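## Task

Take the tube standing in well B3 of the blue source rack RA and seat it fully in well B2 of the white destination rack RB. Every other tube must end upright in its original well (moving them along the way is allowed). Both racks must end roughly where they began and flat on the bench mat (moving them along the way is allowed). Nothing may rely on the robot holding it at the end. Release the tube and move the gripper away; contact with DONE or its housing still counts as away. Once everything is correct, open the gripper and press DONE; the job is over when DONE is pushed down. Pressing DONE while a required change is still wrong scores worse than not pressing it.

## Robot and tools

ROBOT AND SCENE. One six-joint arm with a two-finger gripper. Joint order everywhere: waist, shoulder, elbow, wrist pitch, wrist yaw, wrist roll, then the finger-pad gap. Joint limits (rad): waist -2.618..3.054, shoulder 0..3.142, elbow 0..3.142, wrist pitch -1.571..1.571, wrist yaw -1.571..1.571, wrist roll -2.094..2.094. Rack RA is blue, RB is white; neither is fastened. Initially row A of each rack is the row closest to the arm base and column 1 is at the left when viewed from the base. DONE is a button with a lamp above it; press until the lamp comes on. Loose items may occasionally get a short external shove.

FRAME. All poses use the scene frame: origin on the tabletop right under the arm base, +z upward, +y to the left when facing along +x. The base itself may be slightly tilted. Positions are in metres; orientation is a quaternion written w first (qw, qx, qy, qz). The reported hand position can be off, more so at long reach, and motions often stop a centimetre or more short, usually below the commanded height.

GRIPPER. Fingers extend along the gripper's own +z axis and close along its y axis. The reported end-effector point sits between the pads, roughly 1 cm back from the fingertips. Opening is a unitless scale from -1 (closed) to +1 (fully open, 0.094 m). Between the extremes, the fingers go where grip_measured would read the commanded value. To hold something, keep commanding about 0.03 less than grip_measured (a smaller margin grips more gently). Pad force tops out near 50-62 N; readings may carry a constant error of about 1 mm.

execute_actions(actions). actions is a list of actions, run in sequence. Each action is a list of up to 15 rows; each row lasts one control step of 1/30 s, and if fewer than 15 rows are given the final row is repeated. A row is 8 numbers: x, y, z, qw, qx, qy, qz, opening. x, y, z and the quaternion are an absolute target pose for the gripper in the scene frame, not an offset. Repeat the desired quaternion in every row to keep orientation. Each step, the controller clips the target to within 70 mm and 16 degrees of the measured gripper pose, favouring position over orientation, so distant targets need several actions. An action is rejected if its target lies more than 0.6 m from the gripper's current position along any gripper axis; if the first action fails that check, or any action is malformed, nothing in the call runs. An empty list just returns the current state and images.

move(target, speed, blocking). target is one absolute row of 8 numbers as above. speed is the path's peak in m/s, 0.002 to 0.5 (default 0.25); rotation is capped at twice that value in rad/s. The straight-line path takes 0.5 to 10 s and is cut off after 10 s. The opening is applied at the start. The path ignores obstacles; faster motion and targets set deeper past a contact mean harder impacts and pushes. With blocking=false the result comes back after 0.5 s while the arm keeps going; other moves and execute_actions are refused until a result shows it ended, so use wait or stop. The extra 'move:' line reports the ending (done, off_target, moving, held, fault), the limits that acted (paced = the sent pose was clipped; held = a check blocked some steps, after which the arm may speed up sharply) and distance to target.

wait(seconds): 0 to 10 s, holding the last command; returns early if a running move finishes. stop(): brakes a running move; it needs stopping distance and the fingers keep moving. zoom_image(camera, region): camera is one of cam_head_left, cam_head_right, cam_high, cam_low, cam_wrist; region is [x0, y0, x1, y1] in that camera's pixels, top-left origin, at most 504 by 504. Image sizes: cam_wrist 504x504, the others 896x504. finished_scene(scene): ends scene 1 or 2 irreversibly and reports success.

RESULT LINES. The state gives end_effector_position and end_effector_quat_wxyz, Joint positions and Joint velocities (rad, rad/s; gap in m, m/s), joint torques (raw drive output, nonzero even in free air), grip_measured, and 'Hand target' (the pose the controller is currently steering to). 'pose unreachable' means a clearance check altered or blocked the command; blocks or posts under the base count as arm. MOTOR HOT appears at 75 °C; at 90 °C the arm halts for 10 s; at 100 °C motors and gripper go limp and the arm drops. Such halts show as OVER-TEMPERATURE FAULT; other faults as FAULT. Holding loads heats motors.

AVOID. Dropping, slamming or hard shoving of tubes or racks, anything leaving the table (that ends the scene), knocking other tubes out of wells, tilting racks off the mat, and pressing DONE before the tube is seated and released.

Each tool is called after "Request:" in YAML: its name, and indented under it one key for each argument.

## Session

Request:
execute_actions:
  actions: []

Scene clock: 0.00 s.
end_effector_position=(+0.3114, +0.4453, +0.3648) grip_measured=+1.000 end_effector_quat_wxyz=(-0.349, +0.654, -0.658, -0.134)
Joint positions: [ 1.275  2.323  2.181 -0.872  0.613 -0.624  0.094]
Joint velocities: [-0.012 -0.012 -0.007 -0.051  0.022  0.007  0.   ]
Joint torques (N m, as the arm reports them, + toward a larger angle): no reading
Motor temperatures (°C, as the motors report them): [20 21 19 22 21 22]
Hand target: +0.310, +0.446, +0.388; -0.371, +0.641, -0.655, -0.150

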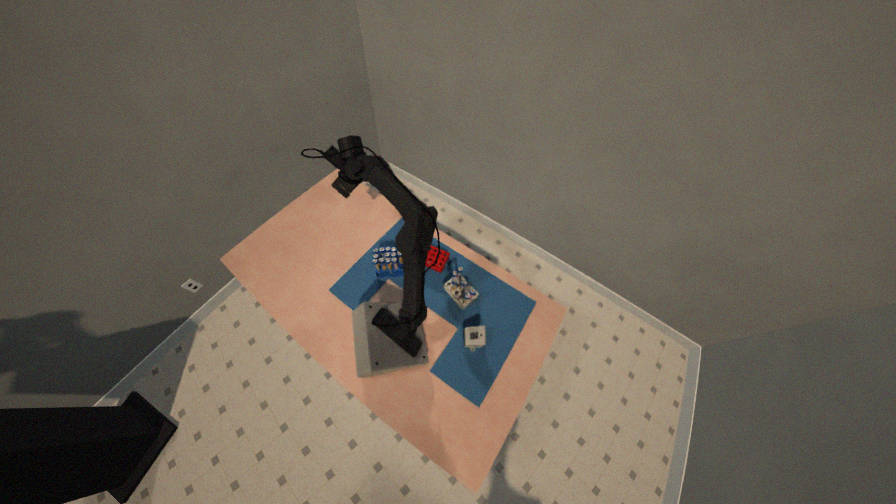

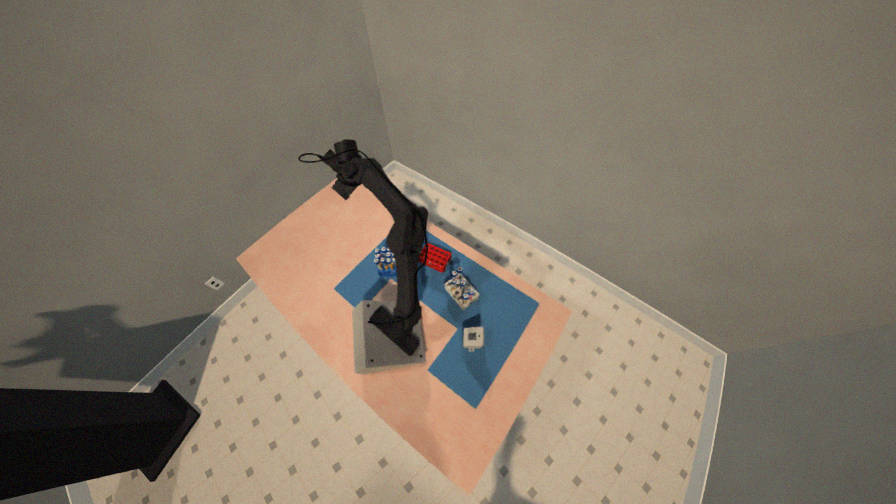

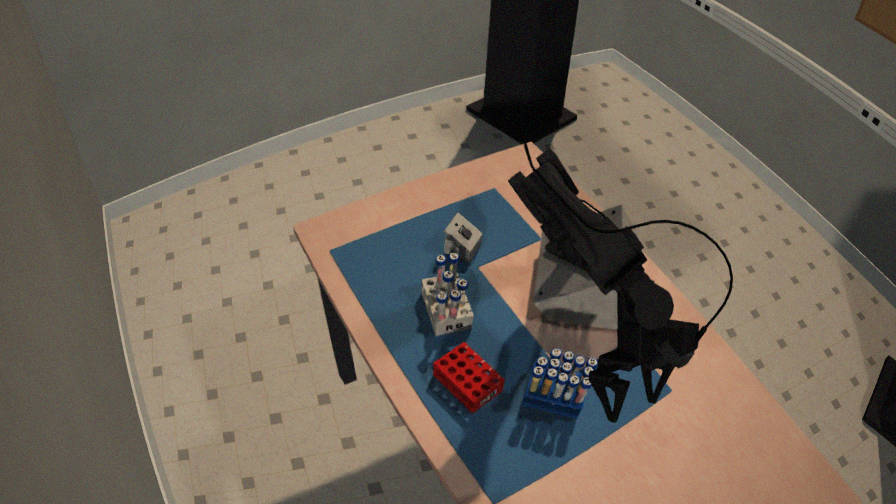

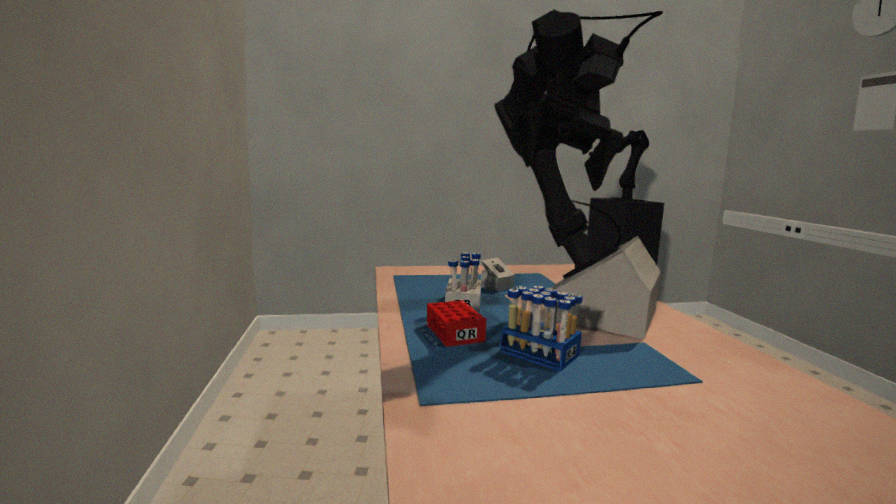

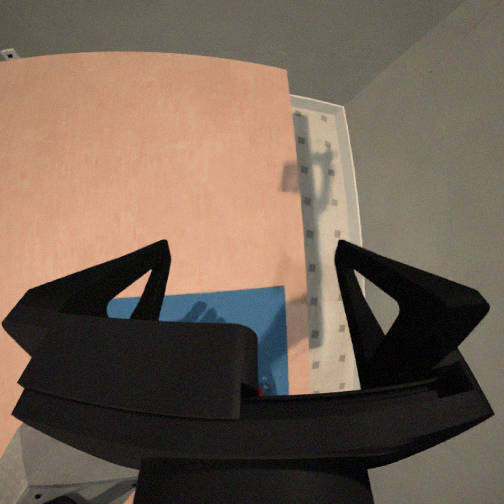

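Request:
move:
  target: [0.29,0.2,0.28,0,0.707,-0.707,0,1]

Request:
zoom_image:
  camera: "cam_high"
  region: [400,200,640,430]

Scene clock: 11.10 s.
end_effector_position=(+0.2857, +0.2070, +0.2699) grip_measured=+1.000 end_effector_quat_wxyz=(-0.044, +0.715, -0.698, -0.006)
Joint positions: [ 1.14   1.947  1.741 -1.552  0.635 -0.322  0.094]
Joint velocities: [-0.002 -0.012 -0.022  0.007  0.007 -0.051  0.   ]
Joint torques (N m, as the arm reports them, + toward a larger angle): [ 5.49 -8.54  3.66  0.16 -0.09  0.09]
Motor temperatures (°C, as the motors report them): [21 23 20 23 21 22]
Hand target: +0.285, +0.203, +0.277; -0.053, +0.708, -0.704, -0.015
Off the commanded pose: 0.013 m, 5 deg.
joint sent to its limit — the command would take joint 4 (wrist pitch) past its lower limit, so that joint was sent only as far as its limit.
move: off_target
camera_calibration (this result's frames):
cam_wrist: T_world_to_cam=[[0.997889, 0.0400269, 0.0511502, -0.308555], [0.00643879, -0.844618, 0.535331, 0.030014], [0.06463, -0.533871, -0.843092, 0.445025], [0, 0, 0, 1]] pos_world=[0.278948, 0.275287, 0.374912]

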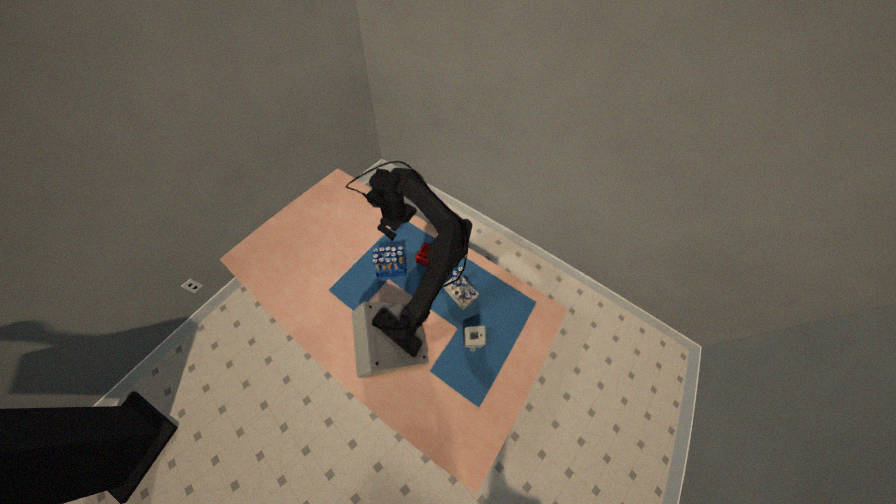

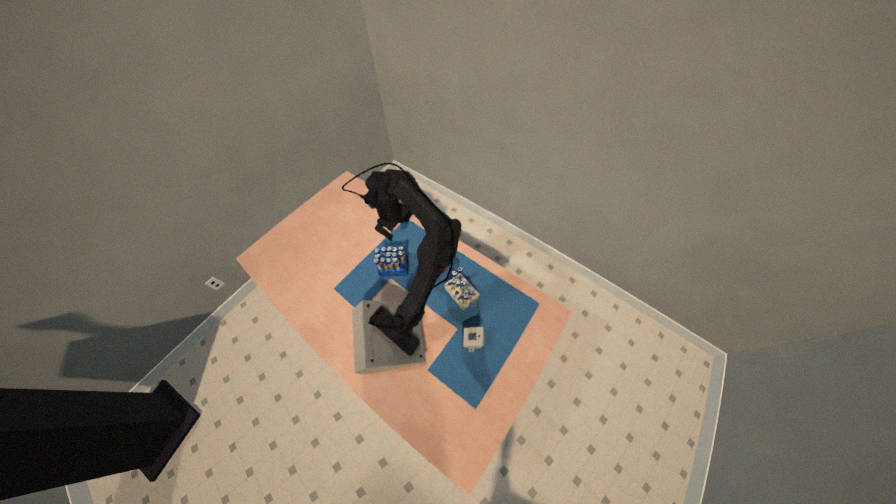

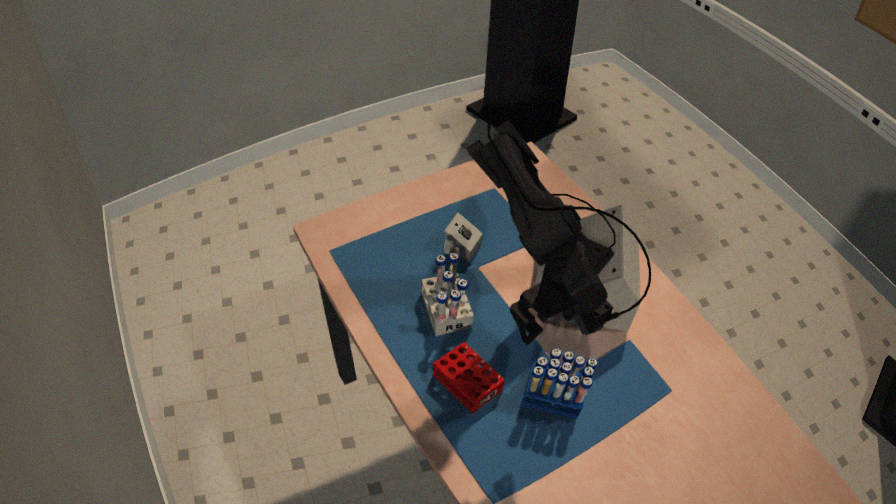

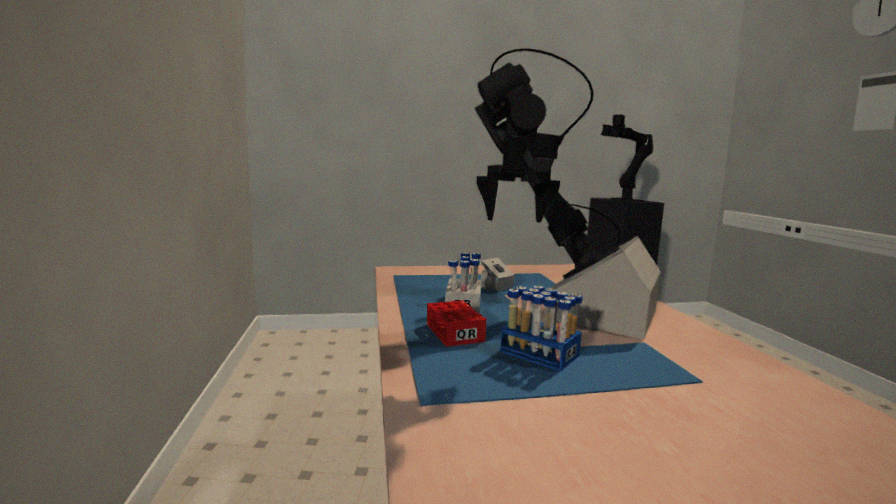

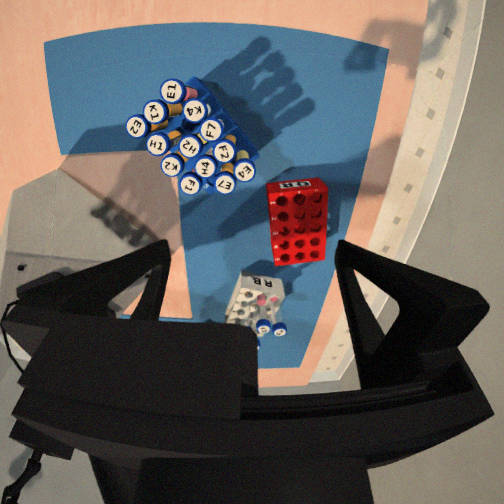

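Region (400, 200, 640, 430) of cam_high's 896x504 image, scaled by 2.100, with more detail than that image has; it fills the top 483 rows of this view, and the rest is white.

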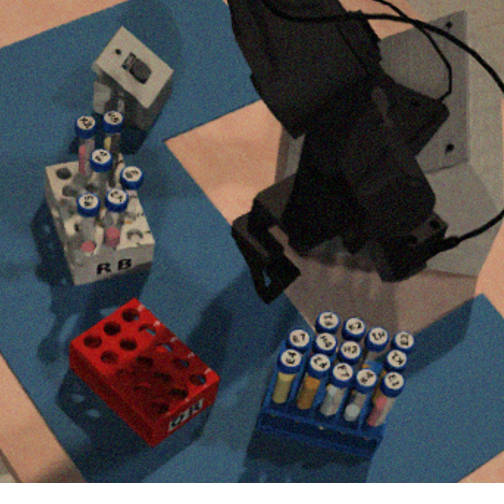

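Request:
move:
  target: [0.229,0.239,0.17,0,0.707,-0.707,0,-0.4]
  speed: 0.15

Scene clock: 33.97 s.
end_effector_position=(+0.2298, +0.2351, +0.1678) grip_measured=-0.399 end_effector_quat_wxyz=(+0.008, +0.715, -0.699, +0.009)
Joint positions: [ 1.108  2.059  1.408 -1.215  0.62  -0.283  0.028]
Joint velocities: [ 0.002 -0.002 -0.002 -0.007 -0.022 -0.022  0.001]
Joint torques (N m, as the arm reports them, + toward a larger angle): [ 5.26 -7.33  4.29  0.21 -0.11  0.1 ]
Motor temperatures (°C, as the motors report them): [21 23 20 23 21 22]
Hand target: +0.229, +0.240, +0.170; -0.000, +0.707, -0.707, +0.001
Off the commanded pose: 0.005 m, 2 deg.
move: done
camera_calibration (this result's frames):
cam_wrist: T_world_to_cam=[[0.999189, 0.0400567, -0.00407651, -0.239745], [0.034165, -0.789914, 0.612265, 0.0765561], [0.0213052, -0.611908, -0.790642, 0.397095], [0, 0, 0, 1]] pos_world=[0.228475, 0.313062, 0.26611]

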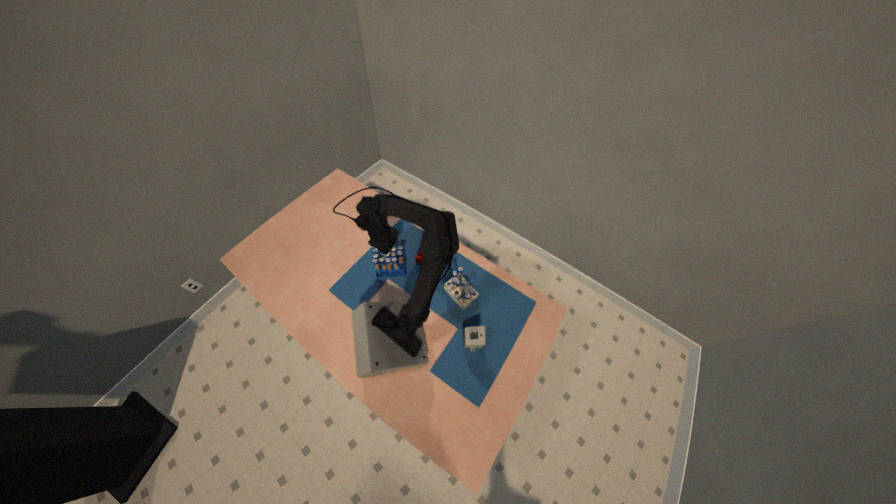

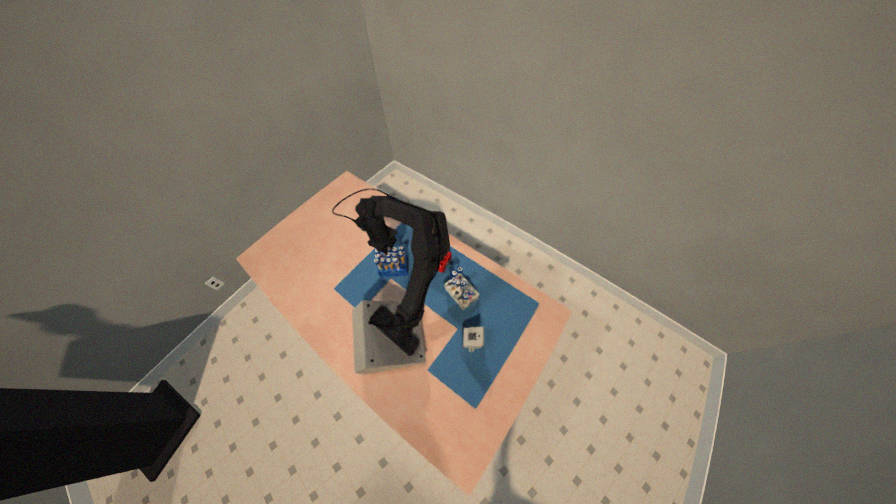

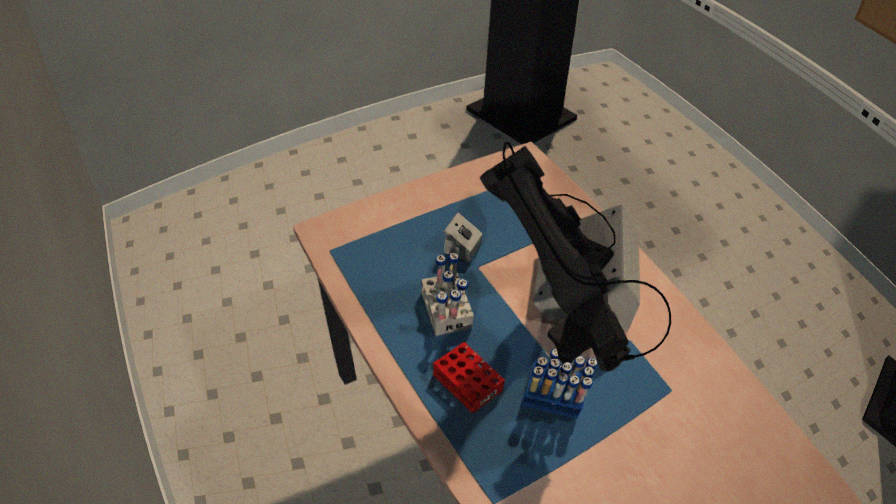

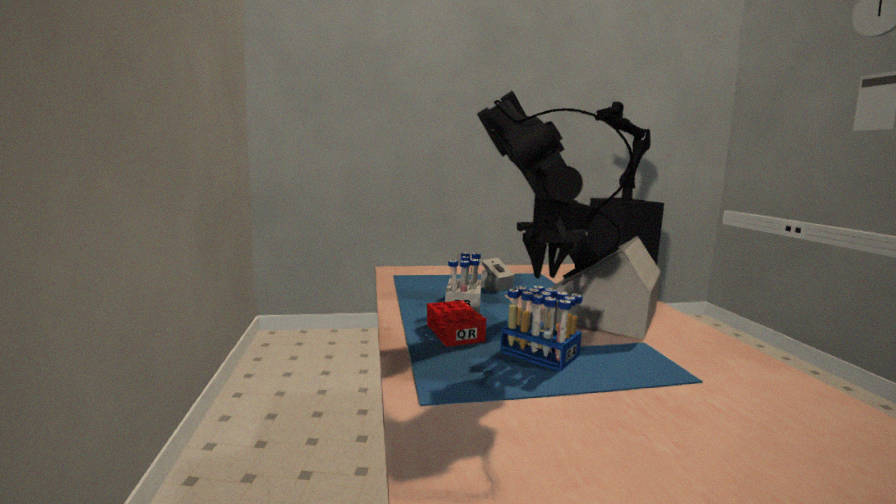

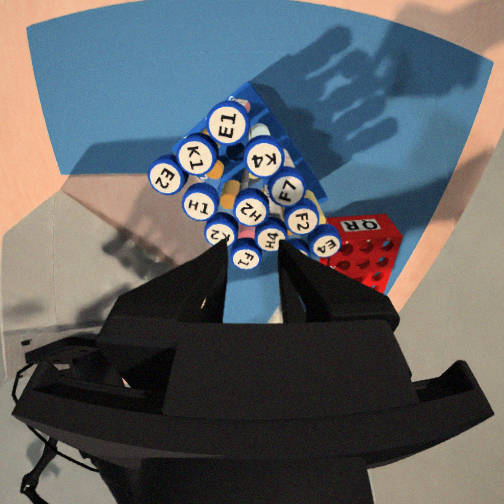

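Request:
move:
  target: [0.230,0.243,0.135,0,0.707,-0.707,0,-0.4]
  speed: 0.04

Scene clock: 43.57 s.
end_effector_position=(+0.2338, +0.2379, +0.1382) grip_measured=-0.399 end_effector_quat_wxyz=(+0.004, +0.702, -0.712, +0.003)
Joint positions: [ 1.05   2.067  1.329 -1.072  0.631 -0.326  0.028]
Joint velocities: [ 0.027 -0.007 -0.002  0.037  0.066 -0.007 -0.   ]
Joint torques (N m, as the arm reports them, + toward a larger angle): [ 5.35 -6.29  3.73  0.25 -0.03 -0.09]
Motor temperatures (°C, as the motors report them): [21 23 20 23 21 22]
Hand target: +0.230, +0.243, +0.135; +0.000, +0.707, -0.707, +0.001
Off the commanded pose: 0.007 m, 1 deg.
move: done
camera_calibration (this result's frames):
cam_wrist: T_world_to_cam=[[0.999984, 0.00414374, -0.003832, -0.23563], [0.0056148, -0.799353, 0.600835, 0.107327], [-0.000573417, -0.600847, -0.799364, 0.379044], [0, 0, 0, 1]] pos_world=[0.235241, 0.314516, 0.237606]

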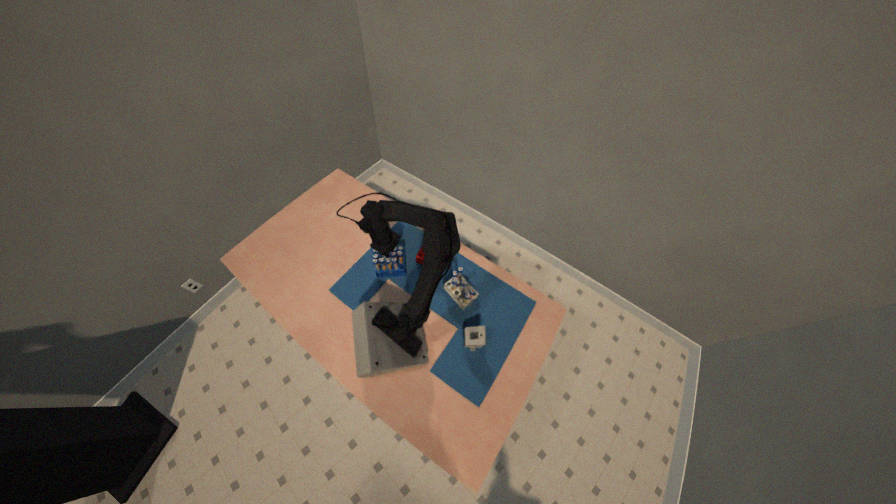

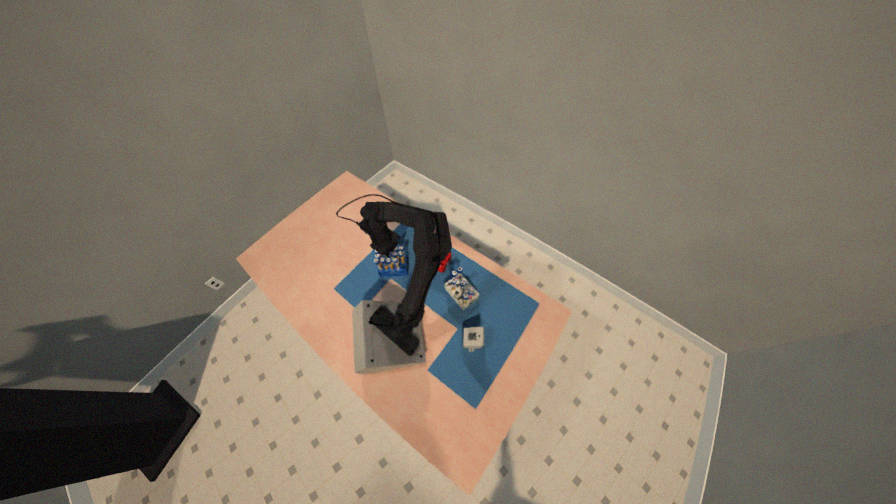

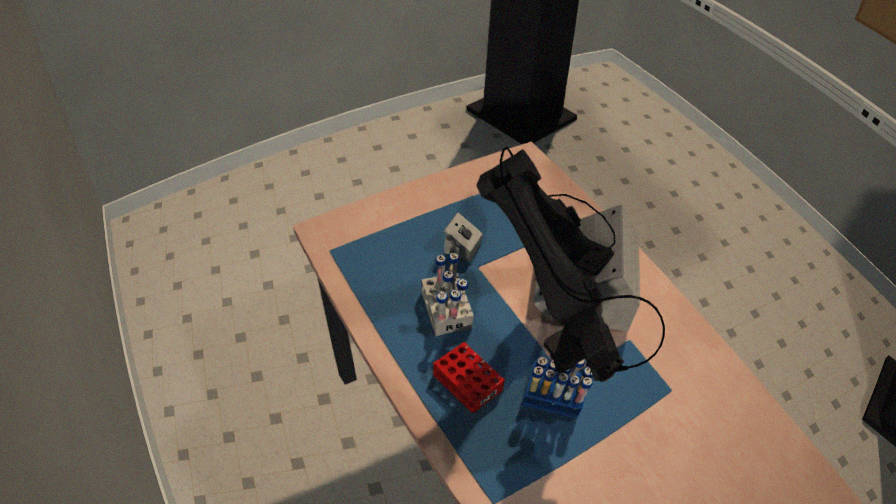

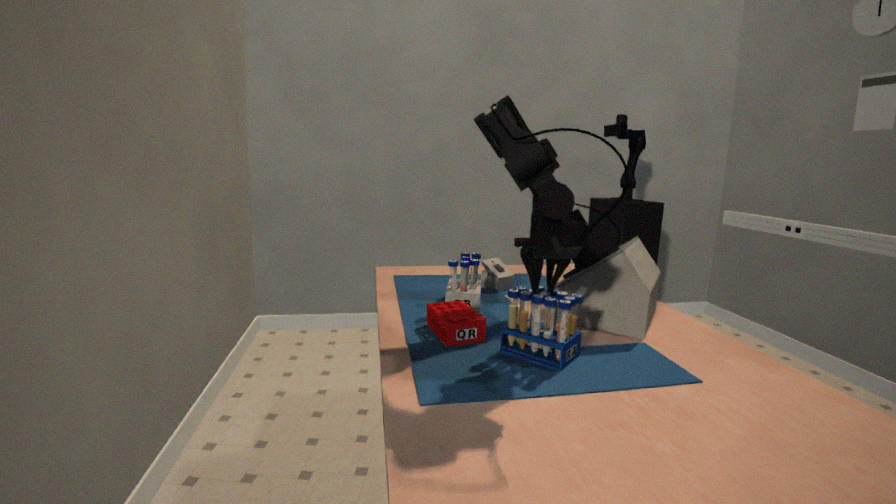

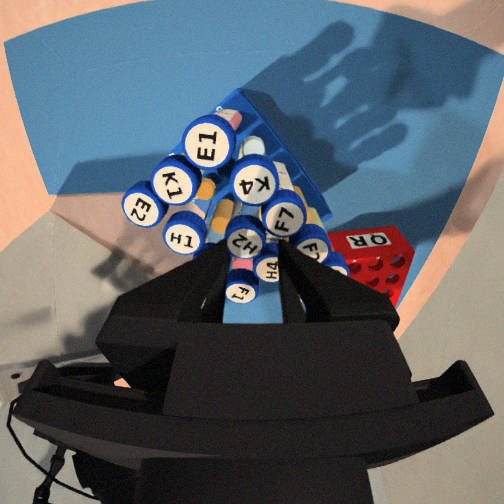

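Request:
move:
  target: [0.225,0.238,0.125,0,0.707,-0.707,0,-0.4]
  speed: 0.02

Scene clock: 49.60 s.
end_effector_position=(+0.2333, +0.2376, +0.1369) grip_measured=-0.399 end_effector_quat_wxyz=(-0.004, +0.703, -0.712, +0.002)
Joint positions: [ 1.05   2.053  1.305 -1.044  0.634 -0.337  0.028]
Joint velocities: [-0.012  0.007  0.007  0.007 -0.051 -0.007 -0.001]
Joint torques (N m, as the arm reports them, + toward a larger angle): [ 4.63 -6.15  1.35  0.46 -0.09 -0.09]
Motor temperatures (°C, as the motors report them): [21 23 20 23 21 22]
Hand target: +0.225, +0.238, +0.125; +0.001, +0.707, -0.707, +0.000
Off the commanded pose: 0.014 m, 1 deg.
move: off_target
camera_calibration (this result's frames):
cam_wrist: T_world_to_cam=[[0.999975, 0.00566923, 0.00424279, -0.236592], [0.00206486, -0.806591, 0.591106, 0.111762], [0.00677332, -0.591083, -0.806582, 0.374727], [0, 0, 0, 1]] pos_world=[0.233817, 0.312983, 0.237189]

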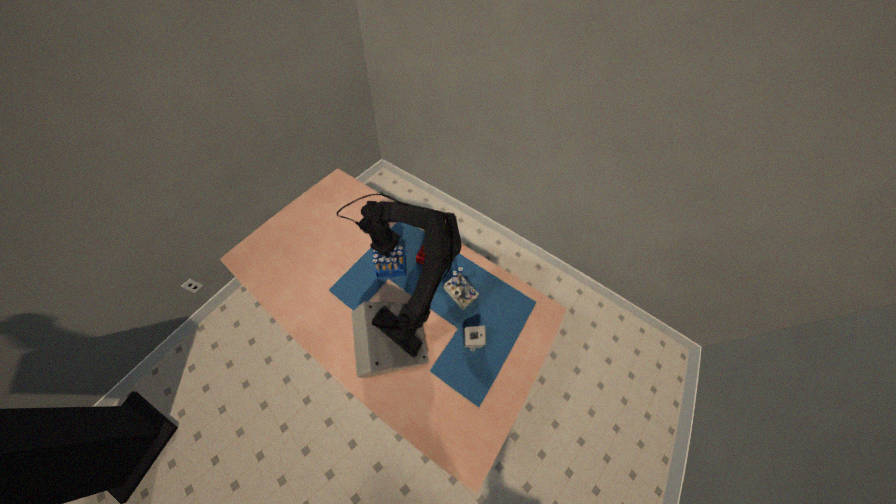

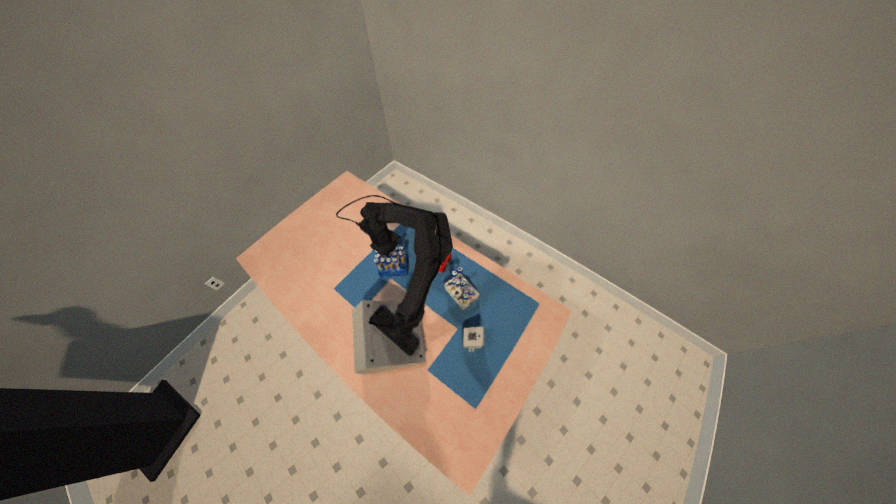

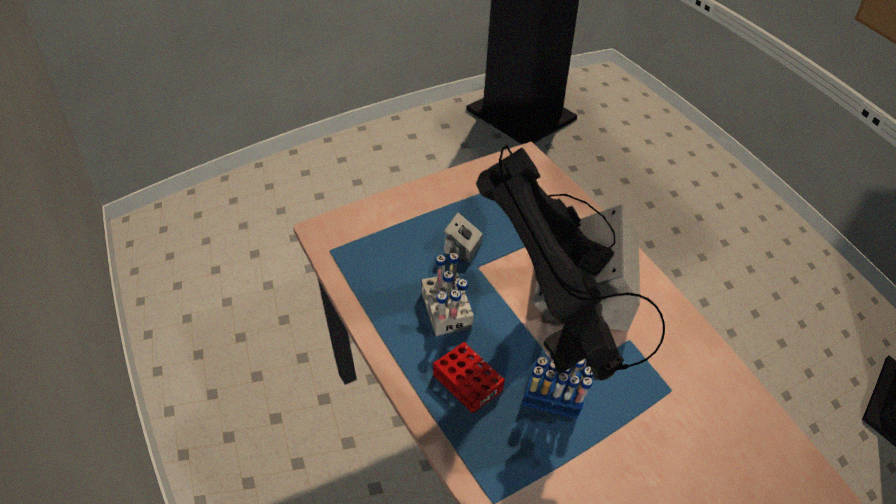

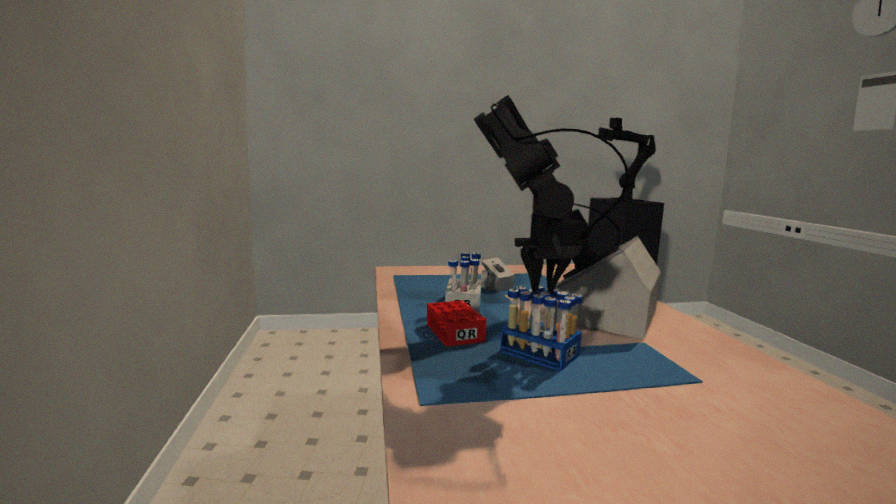

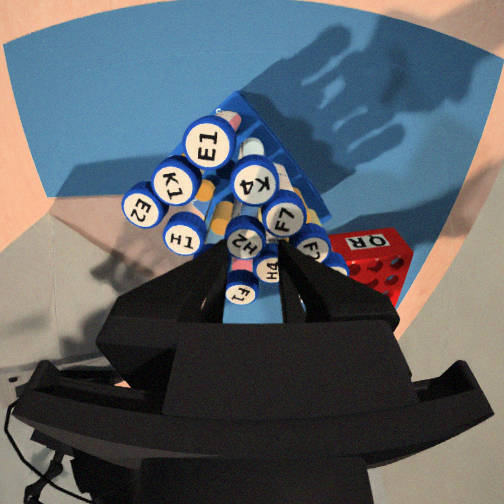

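Request:
move:
  target: [0.228,0.246,0.15,0,0.707,-0.707,0,-0.4]
  speed: 0.03

Request:
move:
  target: [0.226,0.249,0.138,0,0.707,-0.707,0,-0.4]
  speed: 0.02

Scene clock: 55.73 s.
end_effector_position=(+0.2302, +0.2359, +0.1396) grip_measured=-0.399 end_effector_quat_wxyz=(+0.011, +0.706, -0.708, +0.006)
Joint positions: [ 1.058  2.073  1.337 -1.099  0.627 -0.316  0.028]
Joint velocities: [-0.007  0.012  0.007 -0.037 -0.022  0.022  0.001]
Joint torques (N m, as the arm reports them, + toward a larger angle): [ 7.39 -6.65  5.97 -0.06 -0.15  0.12]
Motor temperatures (°C, as the motors report them): [21 23 20 23 21 22]
Hand target: +0.228, +0.246, +0.150; -0.000, +0.707, -0.707, -0.001
Off the commanded pose: 0.015 m, 1 deg.
move: off_target
camera_calibration (this result's frames):
cam_wrist: T_world_to_cam=[[0.999802, 0.01657, -0.0109725, -0.233942], [0.0198178, -0.7899, 0.612915, 0.0977176], [0.00148888, -0.613012, -0.790072, 0.380079], [0, 0, 0, 1]] pos_world=[0.231393, 0.314056, 0.23783]

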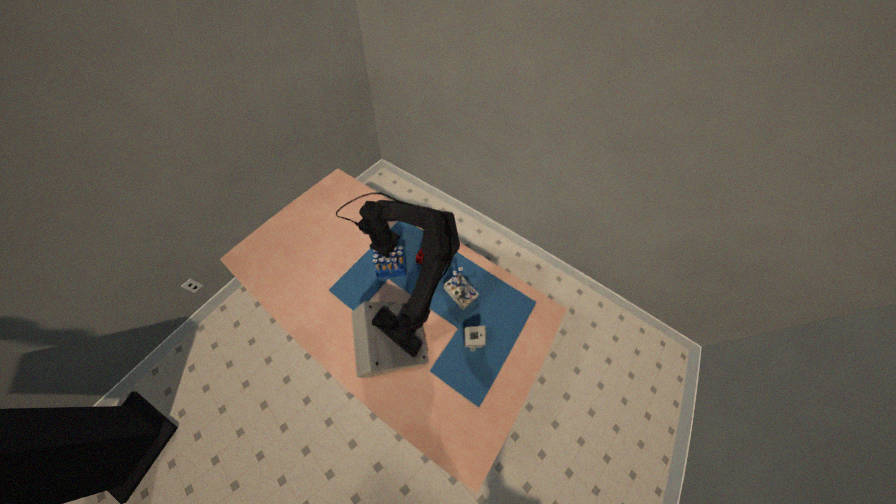

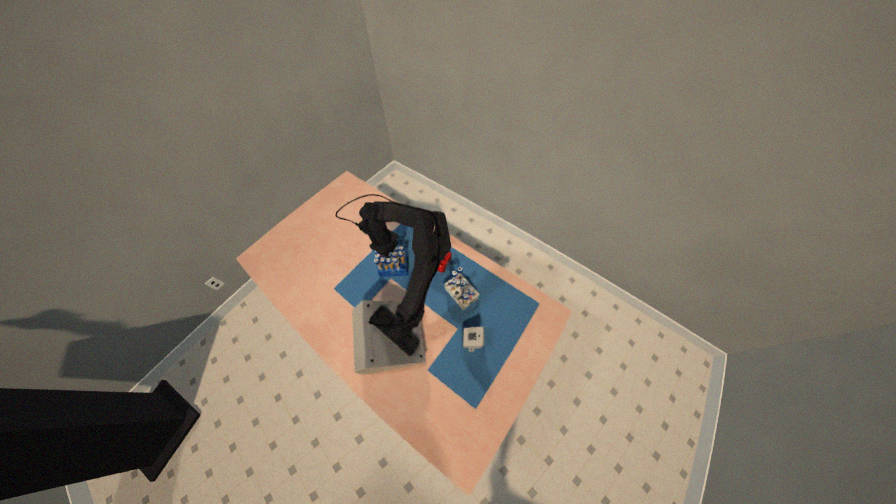

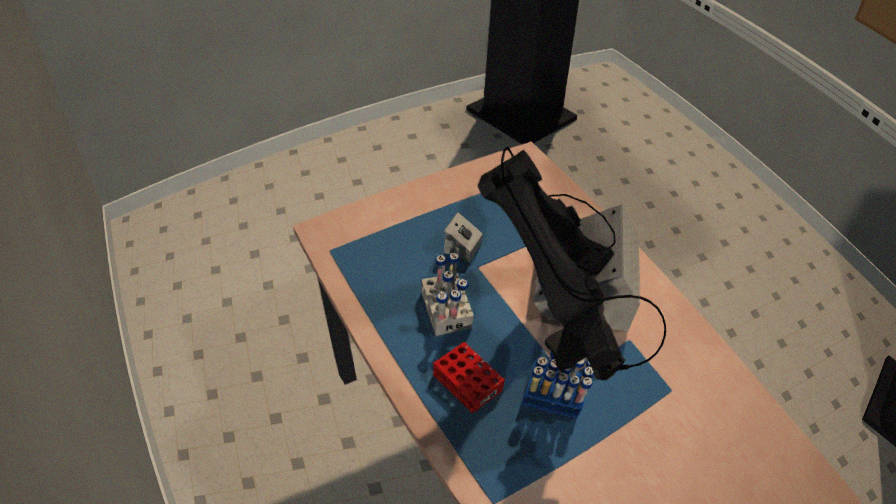

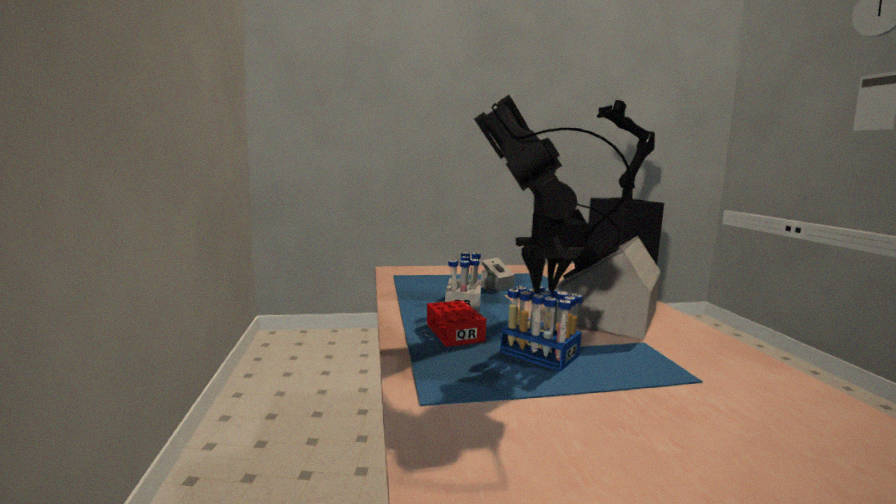

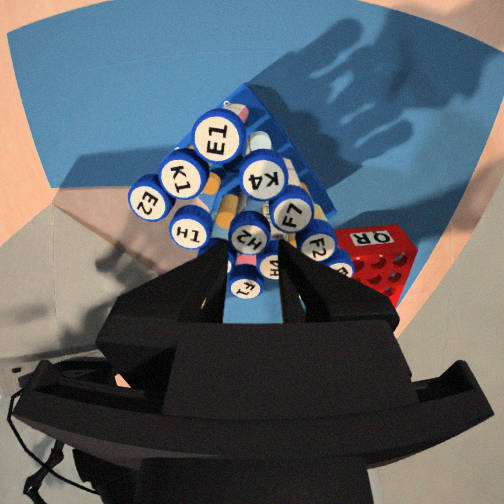

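Scene clock: 56.63 s.
end_effector_position=(+0.2308, +0.2371, +0.1381) grip_measured=-0.399 end_effector_quat_wxyz=(+0.011, +0.705, -0.709, +0.006)
Joint positions: [ 1.055  2.077  1.337 -1.091  0.628 -0.316  0.028]
Joint velocities: [-0.027 -0.017 -0.017 -0.022 -0.022 -0.037 -0.   ]
Joint torques (N m, as the arm reports them, + toward a larger angle): [ 6.33 -5.63  4.57  0.29 -0.08 -0.02]
Motor temperatures (°C, as the motors report them): [21 23 20 23 21 22]
Hand target: +0.226, +0.249, +0.138; +0.000, +0.707, -0.707, -0.000
Off the commanded pose: 0.013 m, 1 deg.
move: off_target
camera_calibration (this result's frames):
cam_wrist: T_world_to_cam=[[0.999875, 0.0122721, -0.00992596, -0.233661], [0.0157801, -0.790787, 0.611888, 0.100844], [-0.000340182, -0.611968, -0.790882, 0.379861], [0, 0, 0, 1]] pos_world=[0.232169, 0.315076, 0.236401]

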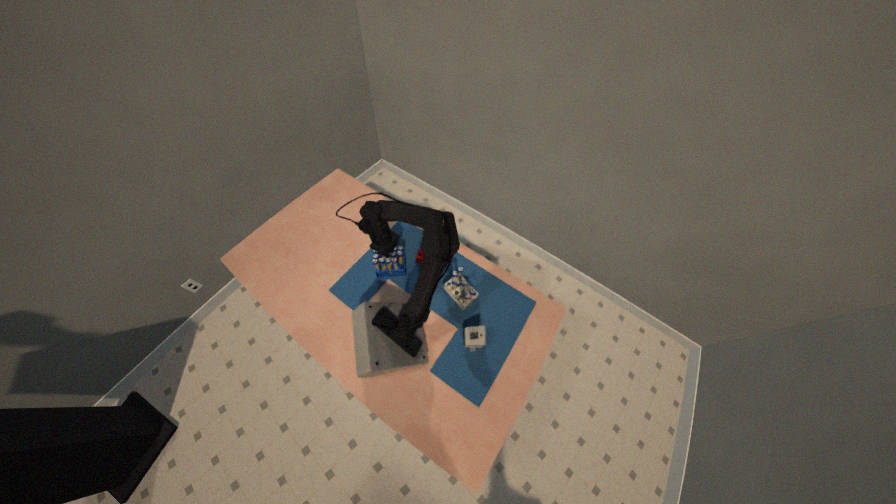

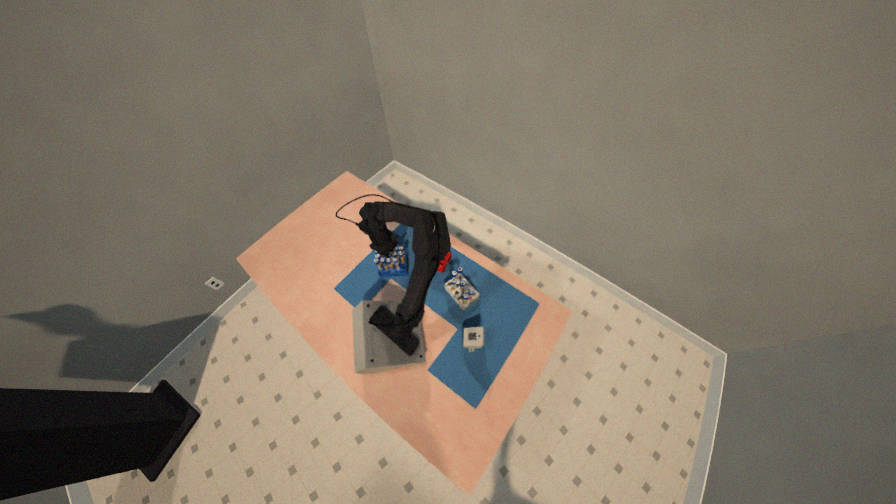

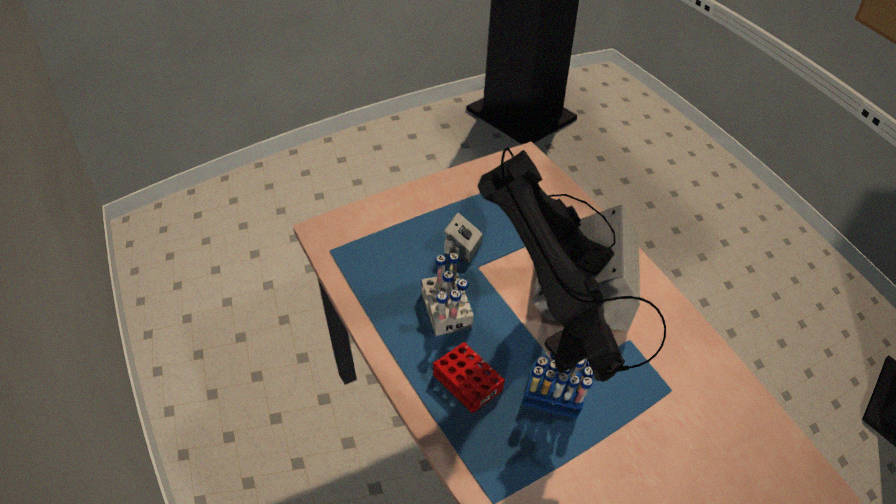

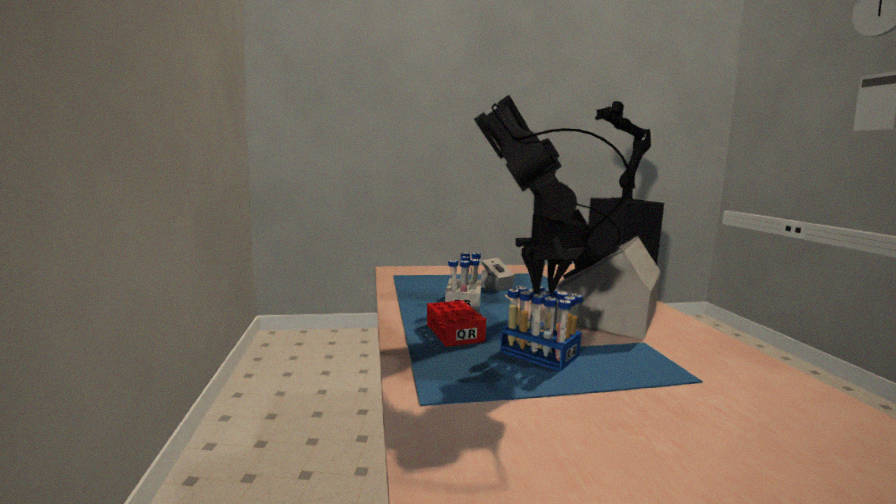

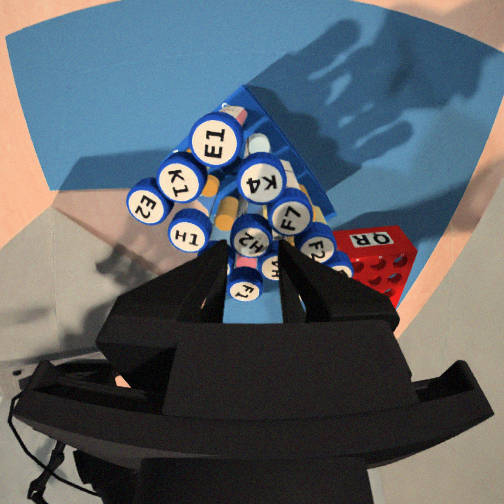

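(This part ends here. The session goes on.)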